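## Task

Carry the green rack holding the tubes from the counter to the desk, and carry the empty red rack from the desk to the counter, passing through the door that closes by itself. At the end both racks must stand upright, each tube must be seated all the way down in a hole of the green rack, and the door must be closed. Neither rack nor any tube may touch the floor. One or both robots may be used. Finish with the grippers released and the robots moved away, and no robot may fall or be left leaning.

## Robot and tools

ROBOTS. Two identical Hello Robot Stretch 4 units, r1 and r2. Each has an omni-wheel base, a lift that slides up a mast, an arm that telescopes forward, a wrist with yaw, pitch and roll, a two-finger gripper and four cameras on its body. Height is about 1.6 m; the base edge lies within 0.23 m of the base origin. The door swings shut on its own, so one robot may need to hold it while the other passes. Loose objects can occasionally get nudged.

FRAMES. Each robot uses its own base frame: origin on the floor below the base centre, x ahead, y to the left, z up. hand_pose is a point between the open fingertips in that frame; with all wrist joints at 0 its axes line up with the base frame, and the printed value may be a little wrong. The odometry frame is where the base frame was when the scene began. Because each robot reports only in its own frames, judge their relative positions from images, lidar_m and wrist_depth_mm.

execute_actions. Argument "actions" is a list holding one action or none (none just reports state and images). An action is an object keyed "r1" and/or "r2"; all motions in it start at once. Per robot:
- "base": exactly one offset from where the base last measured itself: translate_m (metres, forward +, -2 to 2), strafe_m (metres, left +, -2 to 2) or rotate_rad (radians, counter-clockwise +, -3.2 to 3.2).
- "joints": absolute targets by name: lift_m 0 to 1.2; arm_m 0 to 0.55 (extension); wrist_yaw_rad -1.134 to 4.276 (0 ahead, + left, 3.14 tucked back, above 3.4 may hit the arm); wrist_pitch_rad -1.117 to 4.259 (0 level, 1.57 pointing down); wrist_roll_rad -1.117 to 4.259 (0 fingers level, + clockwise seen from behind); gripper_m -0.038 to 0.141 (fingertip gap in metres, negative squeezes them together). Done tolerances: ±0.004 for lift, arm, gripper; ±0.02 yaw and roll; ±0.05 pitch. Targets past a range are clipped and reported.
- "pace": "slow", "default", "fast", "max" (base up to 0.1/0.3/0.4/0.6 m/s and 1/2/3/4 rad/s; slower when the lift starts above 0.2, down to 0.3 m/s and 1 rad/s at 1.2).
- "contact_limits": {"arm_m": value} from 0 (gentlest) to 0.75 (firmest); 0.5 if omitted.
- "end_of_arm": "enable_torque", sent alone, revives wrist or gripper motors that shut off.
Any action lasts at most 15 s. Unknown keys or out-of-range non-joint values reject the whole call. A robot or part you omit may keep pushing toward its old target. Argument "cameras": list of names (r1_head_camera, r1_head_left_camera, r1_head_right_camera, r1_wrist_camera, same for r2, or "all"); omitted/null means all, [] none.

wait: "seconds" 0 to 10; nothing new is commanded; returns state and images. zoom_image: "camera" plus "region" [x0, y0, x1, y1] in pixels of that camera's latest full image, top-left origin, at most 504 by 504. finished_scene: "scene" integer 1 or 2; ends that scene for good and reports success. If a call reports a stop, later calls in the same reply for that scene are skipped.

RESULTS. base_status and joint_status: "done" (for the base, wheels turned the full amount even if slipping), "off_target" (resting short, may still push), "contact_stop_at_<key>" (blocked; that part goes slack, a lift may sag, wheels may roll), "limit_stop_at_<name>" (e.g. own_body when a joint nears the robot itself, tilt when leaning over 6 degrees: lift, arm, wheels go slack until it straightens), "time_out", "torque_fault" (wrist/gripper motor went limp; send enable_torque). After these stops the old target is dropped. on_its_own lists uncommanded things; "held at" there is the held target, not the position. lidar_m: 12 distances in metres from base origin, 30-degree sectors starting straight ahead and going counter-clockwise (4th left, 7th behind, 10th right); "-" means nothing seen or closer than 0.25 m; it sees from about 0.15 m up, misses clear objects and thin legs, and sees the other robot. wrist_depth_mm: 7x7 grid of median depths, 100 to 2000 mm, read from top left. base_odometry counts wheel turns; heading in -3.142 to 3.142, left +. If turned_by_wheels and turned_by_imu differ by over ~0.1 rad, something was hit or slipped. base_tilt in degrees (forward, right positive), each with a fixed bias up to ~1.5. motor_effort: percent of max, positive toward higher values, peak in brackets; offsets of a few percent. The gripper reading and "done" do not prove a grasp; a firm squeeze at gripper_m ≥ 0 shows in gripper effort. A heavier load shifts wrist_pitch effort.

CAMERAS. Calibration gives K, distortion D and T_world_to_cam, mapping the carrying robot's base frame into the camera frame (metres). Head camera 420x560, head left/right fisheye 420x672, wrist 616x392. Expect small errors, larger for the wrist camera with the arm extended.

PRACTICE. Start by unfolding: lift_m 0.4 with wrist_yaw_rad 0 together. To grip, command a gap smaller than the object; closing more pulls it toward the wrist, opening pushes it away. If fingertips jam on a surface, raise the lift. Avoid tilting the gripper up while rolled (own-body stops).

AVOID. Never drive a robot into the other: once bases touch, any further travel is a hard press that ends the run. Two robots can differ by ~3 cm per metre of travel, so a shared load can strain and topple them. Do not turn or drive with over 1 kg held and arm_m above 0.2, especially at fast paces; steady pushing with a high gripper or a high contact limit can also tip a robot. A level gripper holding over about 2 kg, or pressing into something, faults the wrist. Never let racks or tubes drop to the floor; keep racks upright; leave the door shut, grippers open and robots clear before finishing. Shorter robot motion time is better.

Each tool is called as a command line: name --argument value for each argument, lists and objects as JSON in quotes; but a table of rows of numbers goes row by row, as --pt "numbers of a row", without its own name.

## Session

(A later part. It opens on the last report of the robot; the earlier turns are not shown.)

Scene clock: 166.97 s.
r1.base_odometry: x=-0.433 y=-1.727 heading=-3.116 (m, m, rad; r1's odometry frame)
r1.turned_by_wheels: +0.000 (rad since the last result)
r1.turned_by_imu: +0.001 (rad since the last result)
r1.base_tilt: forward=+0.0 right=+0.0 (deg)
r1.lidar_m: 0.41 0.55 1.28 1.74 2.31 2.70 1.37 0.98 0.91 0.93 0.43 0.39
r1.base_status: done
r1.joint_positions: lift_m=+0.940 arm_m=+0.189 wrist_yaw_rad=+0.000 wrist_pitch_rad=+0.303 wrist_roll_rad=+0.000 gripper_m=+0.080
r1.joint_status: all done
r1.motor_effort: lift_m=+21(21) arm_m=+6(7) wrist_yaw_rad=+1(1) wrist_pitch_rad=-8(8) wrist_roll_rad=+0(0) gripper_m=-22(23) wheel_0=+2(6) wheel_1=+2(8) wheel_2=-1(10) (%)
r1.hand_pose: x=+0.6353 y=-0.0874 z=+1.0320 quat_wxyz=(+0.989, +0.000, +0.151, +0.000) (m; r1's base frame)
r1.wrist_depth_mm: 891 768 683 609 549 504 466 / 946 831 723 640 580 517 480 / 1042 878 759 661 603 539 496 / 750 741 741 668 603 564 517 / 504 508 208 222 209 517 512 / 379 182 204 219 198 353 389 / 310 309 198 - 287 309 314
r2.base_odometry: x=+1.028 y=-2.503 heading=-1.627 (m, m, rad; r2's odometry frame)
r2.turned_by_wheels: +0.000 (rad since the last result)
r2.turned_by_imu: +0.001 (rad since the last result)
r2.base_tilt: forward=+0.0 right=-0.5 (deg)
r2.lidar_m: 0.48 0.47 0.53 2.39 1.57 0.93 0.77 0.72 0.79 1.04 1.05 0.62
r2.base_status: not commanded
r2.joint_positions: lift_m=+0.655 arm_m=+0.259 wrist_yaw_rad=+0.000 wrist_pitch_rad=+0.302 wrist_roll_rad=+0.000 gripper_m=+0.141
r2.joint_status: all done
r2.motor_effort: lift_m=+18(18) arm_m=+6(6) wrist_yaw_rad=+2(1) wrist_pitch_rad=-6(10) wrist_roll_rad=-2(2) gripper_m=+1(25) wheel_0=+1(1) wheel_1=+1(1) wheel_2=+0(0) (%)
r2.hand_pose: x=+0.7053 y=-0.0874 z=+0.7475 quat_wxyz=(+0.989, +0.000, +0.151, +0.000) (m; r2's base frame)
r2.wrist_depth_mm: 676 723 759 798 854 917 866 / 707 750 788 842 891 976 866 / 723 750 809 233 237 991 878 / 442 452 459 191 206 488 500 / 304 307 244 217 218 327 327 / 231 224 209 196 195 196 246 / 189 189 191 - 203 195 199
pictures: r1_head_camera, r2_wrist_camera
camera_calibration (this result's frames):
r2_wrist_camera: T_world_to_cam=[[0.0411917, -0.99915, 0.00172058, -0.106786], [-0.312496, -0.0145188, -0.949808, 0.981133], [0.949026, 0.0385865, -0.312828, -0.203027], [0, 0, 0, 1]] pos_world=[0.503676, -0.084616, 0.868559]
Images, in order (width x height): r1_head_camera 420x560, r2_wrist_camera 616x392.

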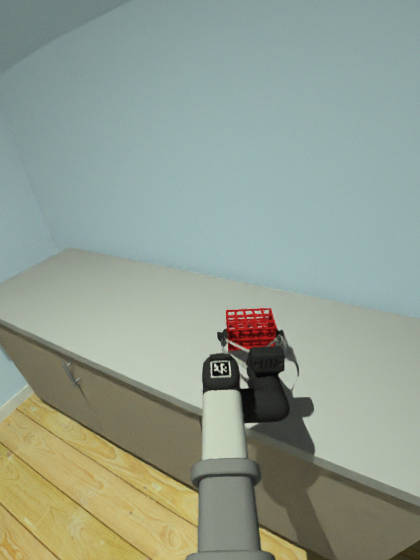

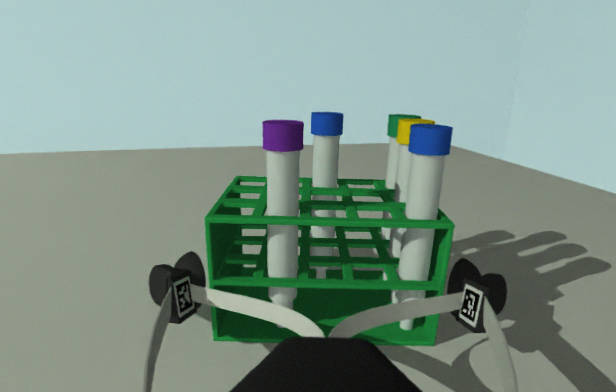

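execute_actions --actions '[{"r1":{"joints":{"lift_m":0.857,"arm_m":0.22},"pace":"slow"},"r2":{"joints":{"arm_m":0},"base":{"translate_m":-0.1}}}]' --cameras '["r1_wrist_camera","r2_wrist_camera"]'

zoom_image --camera "r2_wrist_camera" --region '[250, 70, 410, 200]'

Scene clock: 171.00 s.
r1.base_odometry: x=-0.433 y=-1.727 heading=-3.116 (m, m, rad; r1's odometry frame)
r1.turned_by_wheels: +0.000 (rad since the last result)
r1.turned_by_imu: +0.000 (rad since the last result)
r1.base_tilt: forward=+0.1 right=+0.0 (deg)
r1.lidar_m: 0.41 0.55 1.27 1.74 2.28 2.69 1.39 0.97 0.89 0.95 0.41 0.39
r1.base_status: not commanded
r1.joint_positions: lift_m=+0.857 arm_m=+0.219 wrist_yaw_rad=+0.000 wrist_pitch_rad=+0.303 wrist_roll_rad=+0.000 gripper_m=+0.080
r1.joint_status: all done
r1.motor_effort: lift_m=+17(21) arm_m=+6(3) wrist_yaw_rad=+0(1) wrist_pitch_rad=-8(8) wrist_roll_rad=+1(1) gripper_m=-23(23) wheel_0=+2(2) wheel_1=+2(3) wheel_2=-1(1) (%)
r1.hand_pose: x=+0.6653 y=-0.0874 z=+0.9493 quat_wxyz=(+0.989, +0.000, +0.151, +0.000) (m; r1's base frame)
r1.wrist_depth_mm: 854 759 654 585 530 480 449 / 917 798 691 615 544 500 455 / 917 788 715 640 574 517 477 / 484 488 496 492 496 496 480 / 329 330 208 223 210 334 336 / 247 182 204 219 198 229 251 / 202 200 192 - 195 202 204
r2.base_odometry: x=+1.034 y=-2.403 heading=-1.627 (m, m, rad; r2's odometry frame)
r2.turned_by_wheels: +0.000 (rad since the last result)
r2.turned_by_imu: +0.001 (rad since the last result)
r2.base_tilt: forward=+0.1 right=-0.6 (deg)
r2.lidar_m: 0.56 0.54 0.65 2.52 1.37 0.82 0.68 0.65 0.67 1.07 1.08 0.68
r2.base_status: done
r2.joint_positions: lift_m=+0.655 arm_m=+0.001 wrist_yaw_rad=+0.000 wrist_pitch_rad=+0.302 wrist_roll_rad=+0.000 gripper_m=+0.141
r2.joint_status: all done
r2.motor_effort: lift_m=+18(18) arm_m=-6(6) wrist_yaw_rad=+3(1) wrist_pitch_rad=-7(7) wrist_roll_rad=-2(2) gripper_m=+2(0) wheel_0=+1(3) wheel_1=+1(5) wheel_2=+0(10) (%)
r2.hand_pose: x=+0.4476 y=-0.0875 z=+0.7475 quat_wxyz=(+0.989, +0.000, +0.151, +0.000) (m; r2's base frame)
r2.wrist_depth_mm: 976 1008 1078 1138 1205 1255 976 / 976 1025 1098 1182 1255 1281 976 / 831 854 878 591 931 1118 976 / 449 459 469 477 488 554 559 / 357 1160 1255 1336 1430 1229 1008 / 1160 1229 1281 1366 991 197 1008 / 1138 1118 1118 - 1078 1160 1025
pictures: r1_wrist_camera, r2_wrist_camera
camera_calibration (this result's frames):
r1_wrist_camera: T_world_to_cam=[[-0.00131366, -0.999643, 0.0266792, -0.122556], [-0.288508, -0.0251659, -0.957147, 1.15425], [0.957477, -0.00895452, -0.288372, -0.138513], [0, 0, 0, 1]] pos_world=[0.465472, -0.0947044, 1.06811]
r2_wrist_camera: T_world_to_cam=[[0.0407605, -0.999167, 0.00171864, -0.0960943], [-0.312546, -0.0143839, -0.949794, 0.900595], [0.949028, 0.0381769, -0.312872, 0.0415848], [0, 0, 0, 1]] pos_world=[0.245929, -0.0846478, 0.868556]
Images, in order (width x height): r1_wrist_camera 616x392, r2_wrist_camera 616x392.

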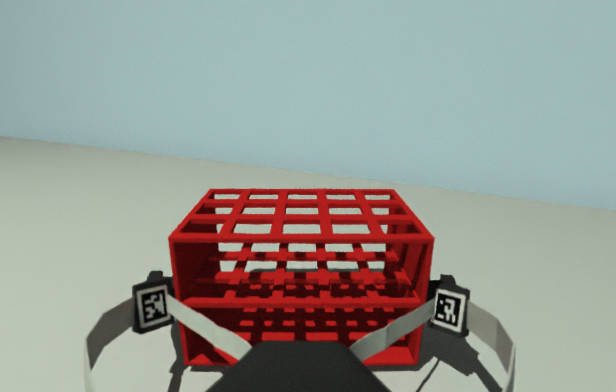

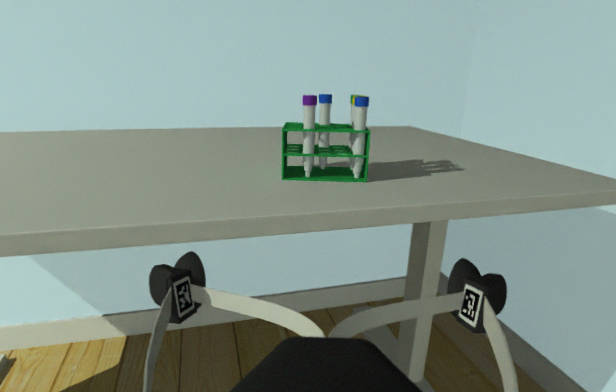

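Region (250, 70, 410, 200) of r2_wrist_camera's 616x392 image, scaled by 3.150; it fills the top 410 rows of this view, and the rest is white.

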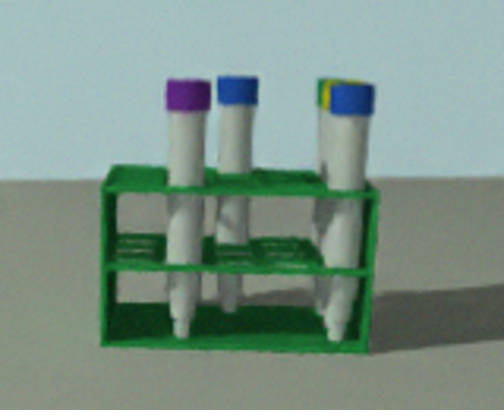

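execute_actions --actions '[{"r1":{"joints":{"lift_m":0.855,"gripper_m":0.141},"pace":"slow"}}]' --cameras '["r1_wrist_camera"]'

execute_actions --actions '[{"r1":{"joints":{"arm_m":0.0},"base":{"translate_m":-0.15}}}]' --cameras '["r1_wrist_camera","r2_wrist_camera","r1_head_right_camera"]'

Scene clock: 176.10 s.
r1.base_odometry: x=-0.433 y=-1.727 heading=-3.116 (m, m, rad; r1's odometry frame)
r1.turned_by_wheels: +0.000 (rad since the last result)
r1.turned_by_imu: +0.000 (rad since the last result)
r1.base_tilt: forward=+0.1 right=+0.0 (deg)
r1.lidar_m: 0.40 0.54 1.27 1.74 2.28 2.71 1.39 0.97 0.90 0.93 0.43 0.40
r1.base_status: not commanded
r1.joint_positions: lift_m=+0.855 arm_m=+0.219 wrist_yaw_rad=+0.000 wrist_pitch_rad=+0.302 wrist_roll_rad=+0.000 gripper_m=+0.141
r1.joint_status: all done
r1.motor_effort: lift_m=+18(18) arm_m=+6(6) wrist_yaw_rad=-2(0) wrist_pitch_rad=-5(8) wrist_roll_rad=+1(1) gripper_m=+2(24) wheel_0=+2(2) wheel_1=+3(3) wheel_2=-1(1) (%)
r1.hand_pose: x=+0.6653 y=-0.0874 z=+0.9475 quat_wxyz=(+0.989, +0.000, +0.151, +0.000) (m; r1's base frame)
r1.wrist_depth_mm: 866 759 654 585 525 480 445 / 931 778 699 609 549 500 459 / 917 798 732 640 574 512 480 / 484 484 488 488 492 496 484 / 327 330 229 246 232 332 332 / 245 224 203 224 196 228 249 / 200 198 204 - 201 200 203
r2.base_odometry: x=+1.034 y=-2.403 heading=-1.627 (m, m, rad; r2's odometry frame)
r2.turned_by_wheels: +0.000 (rad since the last result)
r2.turned_by_imu: +0.001 (rad since the last result)
r2.base_tilt: forward=+0.1 right=-0.6 (deg)
r2.lidar_m: 0.56 0.56 0.63 2.54 1.36 0.83 0.68 0.65 0.67 1.08 1.07 0.69
r2.base_status: not commanded
r2.joint_positions: lift_m=+0.655 arm_m=+0.001 wrist_yaw_rad=+0.000 wrist_pitch_rad=+0.302 wrist_roll_rad=+0.000 gripper_m=+0.141
r2.joint_status: not commanded
r2.motor_effort: lift_m=+18(18) arm_m=-6(6) wrist_yaw_rad=+3(3) wrist_pitch_rad=-7(7) wrist_roll_rad=-2(2) gripper_m=+3(0) wheel_0=+1(1) wheel_1=+1(1) wheel_2=+0(0) (%)
r2.hand_pose: x=+0.4476 y=-0.0875 z=+0.7475 quat_wxyz=(+0.989, +0.000, +0.151, +0.000) (m; r2's base frame)
r2.wrist_depth_mm: 960 1008 1060 1118 1205 1229 976 / 991 1042 1118 1160 1255 1281 991 / 831 866 891 597 931 1118 991 / 452 459 473 480 488 544 564 / 359 1160 1281 1366 1430 1255 991 / 1160 1205 1308 1366 1008 198 1008 / 1118 1138 1138 - 1078 1138 1025
pictures: r1_wrist_camera
camera_calibration (this result's frames):
r1_wrist_camera: T_world_to_cam=[[-0.00133731, -0.999643, 0.0266778, -0.122491], [-0.287663, -0.0251656, -0.957401, 1.15226], [0.957731, -0.00895456, -0.287527, -0.140065], [0, 0, 0, 1]] pos_world=[0.465444, -0.0947044, 1.06617]
Images, in order (width x height): r1_wrist_camera 616x392.

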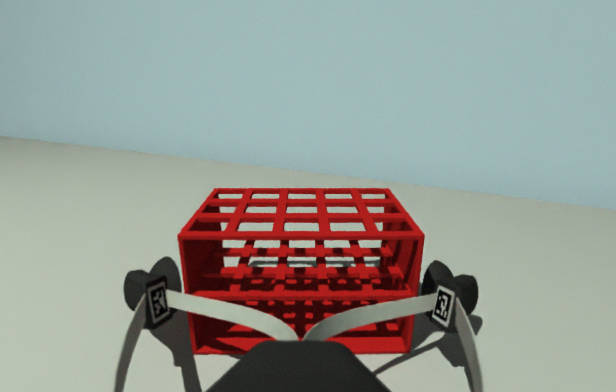

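Scene clock: 177.93 s.
r1.base_odometry: x=-0.283 y=-1.724 heading=-3.116 (m, m, rad; r1's odometry frame)
r1.turned_by_wheels: +0.000 (rad since the last result)
r1.turned_by_imu: +0.000 (rad since the last result)
r1.base_tilt: forward=+0.0 right=+0.0 (deg)
r1.lidar_m: 0.55 0.71 1.75 1.80 2.36 2.56 1.29 0.88 0.85 0.88 0.57 0.53
r1.base_status: done
r1.joint_positions: lift_m=+0.855 arm_m=+0.001 wrist_yaw_rad=+0.000 wrist_pitch_rad=+0.302 wrist_roll_rad=+0.000 gripper_m=+0.141
r1.joint_status: all done
r1.motor_effort: lift_m=+17(17) arm_m=-5(5) wrist_yaw_rad=-1(1) wrist_pitch_rad=-6(6) wrist_roll_rad=+0(0) gripper_m=+1(0) wheel_0=-1(6) wheel_1=-4(6) wheel_2=+2(13) (%)
r1.hand_pose: x=+0.4473 y=-0.0875 z=+0.9475 quat_wxyz=(+0.989, +0.000, +0.151, +0.000) (m; r1's base frame)
r1.wrist_depth_mm: 1366 1182 1025 904 820 750 691 / 1430 1255 1060 960 854 778 715 / 960 960 946 691 866 809 732 / 539 488 492 500 500 500 504 / 597 480 397 357 338 336 334 / 654 504 427 382 312 273 264 / 723 554 480 - 357 314 289
r2.base_odometry: x=+1.034 y=-2.403 heading=-1.627 (m, m, rad; r2's odometry frame)
r2.turned_by_wheels: +0.000 (rad since the last result)
r2.turned_by_imu: +0.000 (rad since the last result)
r2.base_tilt: forward=+0.1 right=-0.6 (deg)
r2.lidar_m: 0.56 0.56 0.64 2.52 1.36 0.84 0.67 0.67 0.68 1.05 1.07 0.69
r2.base_status: not commanded
r2.joint_positions: lift_m=+0.655 arm_m=+0.001 wrist_yaw_rad=+0.000 wrist_pitch_rad=+0.302 wrist_roll_rad=+0.000 gripper_m=+0.141
r2.joint_status: not commanded
r2.motor_effort: lift_m=+18(18) arm_m=-6(6) wrist_yaw_rad=+3(3) wrist_pitch_rad=-7(7) wrist_roll_rad=-2(2) gripper_m=+2(2) wheel_0=+1(1) wheel_1=+1(1) wheel_2=+0(0) (%)
r2.hand_pose: x=+0.4476 y=-0.0875 z=+0.7475 quat_wxyz=(+0.989, +0.000, +0.151, +0.000) (m; r2's base frame)
r2.wrist_depth_mm: 946 1008 1042 1118 1205 1229 976 / 976 1042 1078 1160 1281 1255 991 / 842 866 878 597 946 1098 976 / 449 462 469 473 488 549 564 / 359 1182 1308 1397 1430 1255 991 / 1160 1229 1281 1397 1025 196 1025 / 1138 1118 1182 - 1060 1160 1025
pictures: r1_head_right_camera, r1_wrist_camera, r2_wrist_camera
camera_calibration (this result's frames):
r1_wrist_camera: T_world_to_cam=[[-0.00164724, -0.999643, 0.0266779, -0.12273], [-0.287756, -0.0250757, -0.957375, 1.08953], [0.957702, -0.00925375, -0.287612, 0.0688354], [0, 0, 0, 1]] pos_world=[0.247394, -0.094728, 1.06617]
r2_wrist_camera: T_world_to_cam=[[0.0407607, -0.999167, 0.00171869, -0.0960944], [-0.312546, -0.014384, -0.949794, 0.900595], [0.949028, 0.0381771, -0.312872, 0.0415848], [0, 0, 0, 1]] pos_world=[0.245929, -0.0846478, 0.868556]
Images, in order (width x height): r1_head_right_camera 420x672, r1_wrist_camera 616x392, r2_wrist_camera 616x392.

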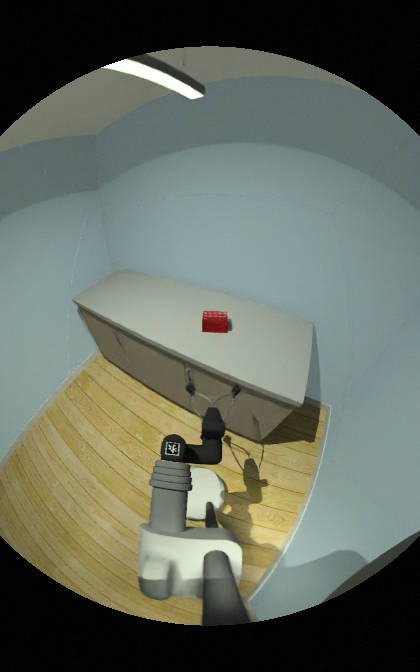

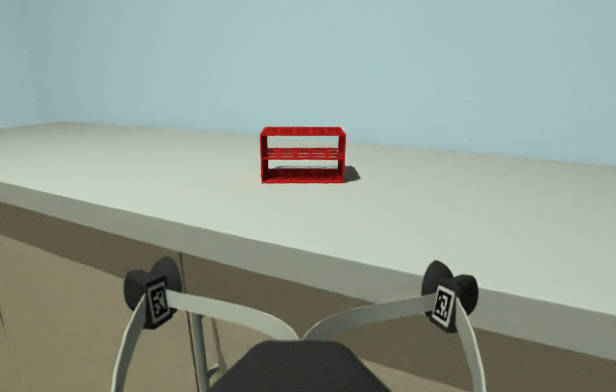

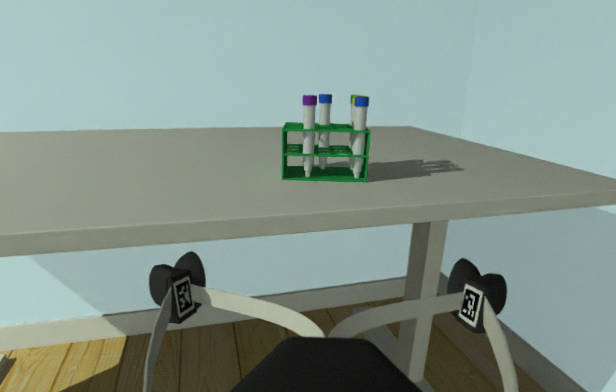

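execute_actions --actions '[]'

Scene clock: 180.87 s.
r1.base_odometry: x=-0.283 y=-1.724 heading=-3.116 (m, m, rad; r1's odometry frame)
r1.turned_by_wheels: +0.000 (rad since the last result)
r1.turned_by_imu: +0.000 (rad since the last result)
r1.base_tilt: forward=+0.0 right=-0.1 (deg)
r1.lidar_m: 0.54 0.71 1.76 1.80 2.36 2.57 1.31 0.89 0.84 0.86 0.56 0.52
r1.base_status: done
r1.joint_positions: lift_m=+0.855 arm_m=+0.001 wrist_yaw_rad=+0.000 wrist_pitch_rad=+0.302 wrist_roll_rad=+0.000 gripper_m=+0.141
r1.joint_status: all done
r1.motor_effort: lift_m=+17(17) arm_m=-5(5) wrist_yaw_rad=+0(1) wrist_pitch_rad=-6(6) wrist_roll_rad=+0(0) gripper_m=+0(0) wheel_0=-1(6) wheel_1=-4(6) wheel_2=+2(13) (%)
r1.hand_pose: x=+0.4473 y=-0.0875 z=+0.9475 quat_wxyz=(+0.989, +0.000, +0.151, +0.000) (m; r1's base frame)
r1.wrist_depth_mm: 1366 1182 1025 931 831 750 699 / 1397 1205 1078 960 866 778 723 / 946 960 946 691 854 798 732 / 544 496 496 500 504 504 504 / 603 484 397 359 338 336 336 / 654 504 430 379 310 273 264 / 723 559 480 - 355 314 290
r2.base_odometry: x=+1.034 y=-2.403 heading=-1.627 (m, m, rad; r2's odometry frame)
r2.turned_by_wheels: +0.000 (rad since the last result)
r2.turned_by_imu: +0.001 (rad since the last result)
r2.base_tilt: forward=+0.1 right=-0.6 (deg)
r2.lidar_m: 0.55 0.56 0.62 2.53 1.38 0.83 0.67 0.66 0.69 1.09 1.07 0.69
r2.base_status: not commanded
r2.joint_positions: lift_m=+0.655 arm_m=+0.001 wrist_yaw_rad=+0.000 wrist_pitch_rad=+0.302 wrist_roll_rad=+0.000 gripper_m=+0.141
r2.joint_status: not commanded
r2.motor_effort: lift_m=+18(18) arm_m=-6(6) wrist_yaw_rad=+2(3) wrist_pitch_rad=-7(7) wrist_roll_rad=-2(2) gripper_m=+1(2) wheel_0=+1(1) wheel_1=+1(1) wheel_2=+0(0) (%)
r2.hand_pose: x=+0.4476 y=-0.0875 z=+0.7475 quat_wxyz=(+0.989, +0.000, +0.151, +0.000) (m; r2's base frame)
r2.wrist_depth_mm: 946 1008 1042 1138 1205 1229 960 / 991 1025 1098 1160 1229 1229 991 / 831 866 878 597 960 1118 976 / 449 455 469 477 484 544 559 / 357 1182 1281 1336 1430 1229 1008 / 1160 1205 1281 1336 991 198 1025 / 1138 1138 1118 - 1098 1160 1042
pictures: r1_head_camera, r1_head_left_camera, r1_head_right_camera, r1_wrist_camera, r2_head_camera, r2_head_left_camera, r2_head_right_camera, r2_wrist_camera
camera_calibration (this result's frames):
r1_wrist_camera: T_world_to_cam=[[-0.00164718, -0.999643, 0.0266778, -0.12273], [-0.287756, -0.0250757, -0.957376, 1.08953], [0.957702, -0.00925367, -0.287612, 0.0688353], [0, 0, 0, 1]] pos_world=[0.247394, -0.094728, 1.06617]
r2_wrist_camera: T_world_to_cam=[[0.0407605, -0.999167, 0.00171864, -0.0960943], [-0.312546, -0.0143839, -0.949794, 0.900595], [0.949028, 0.0381769, -0.312872, 0.0415847], [0, 0, 0, 1]] pos_world=[0.245929, -0.0846478, 0.868556]
Images, in order (width x height): r1_head_camera 420x560, r1_head_left_camera 420x672, r1_head_right_camera 420x672, r1_wrist_camera 616x392, r2_head_camera 420x560, r2_head_left_camera 420x672, r2_head_right_camera 420x672, r2_wrist_camera 616x392.

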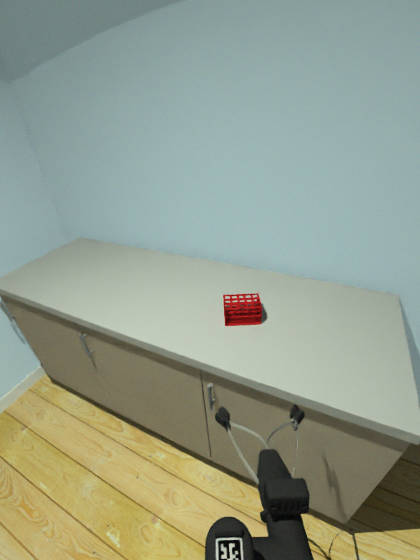

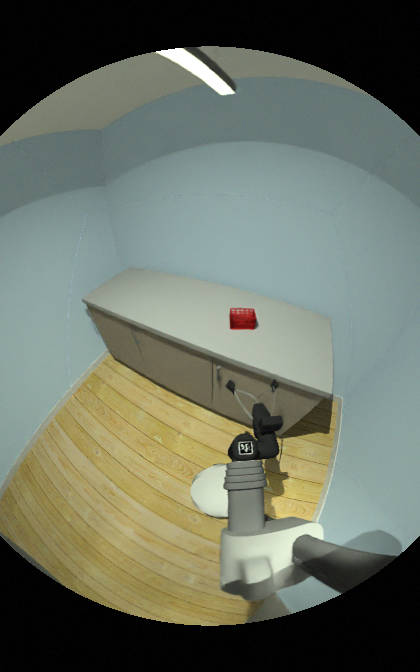

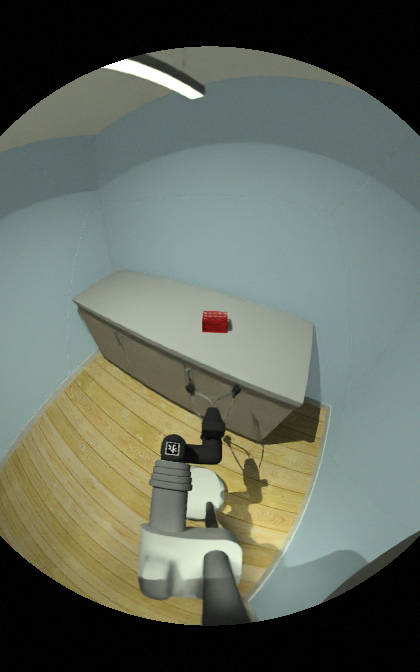

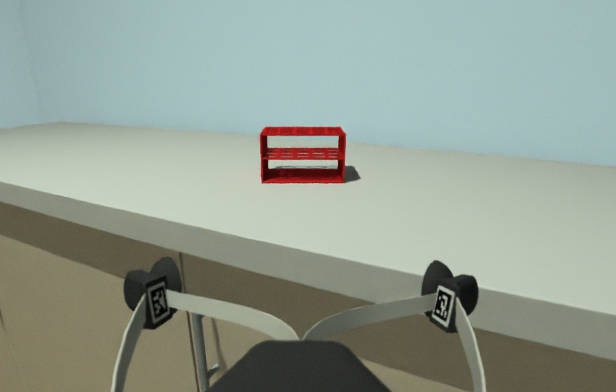

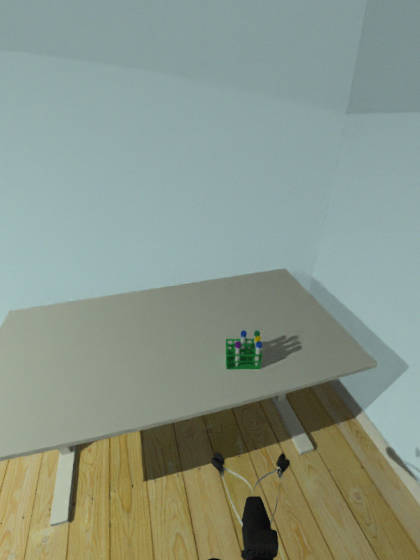

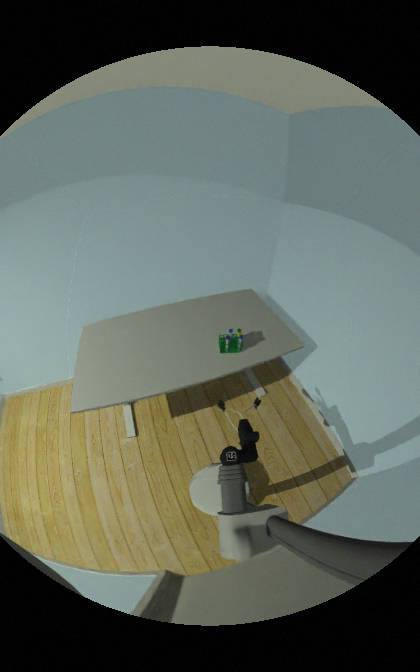

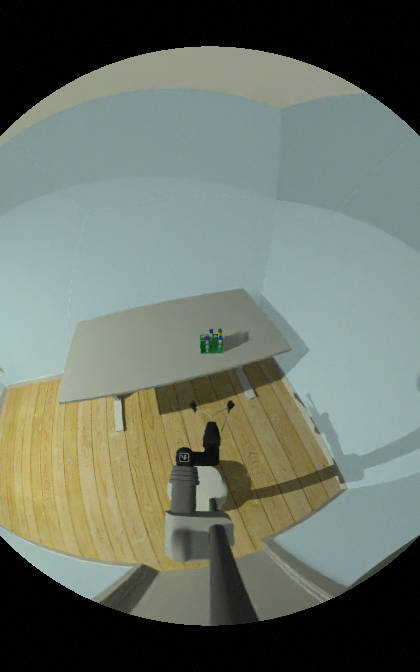

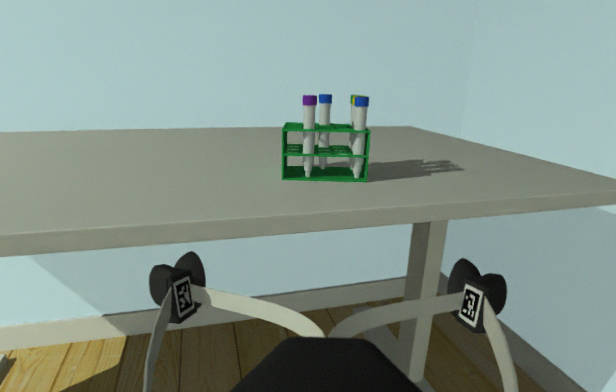

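finished_scene --scene 2

The scene is finished: the task was done.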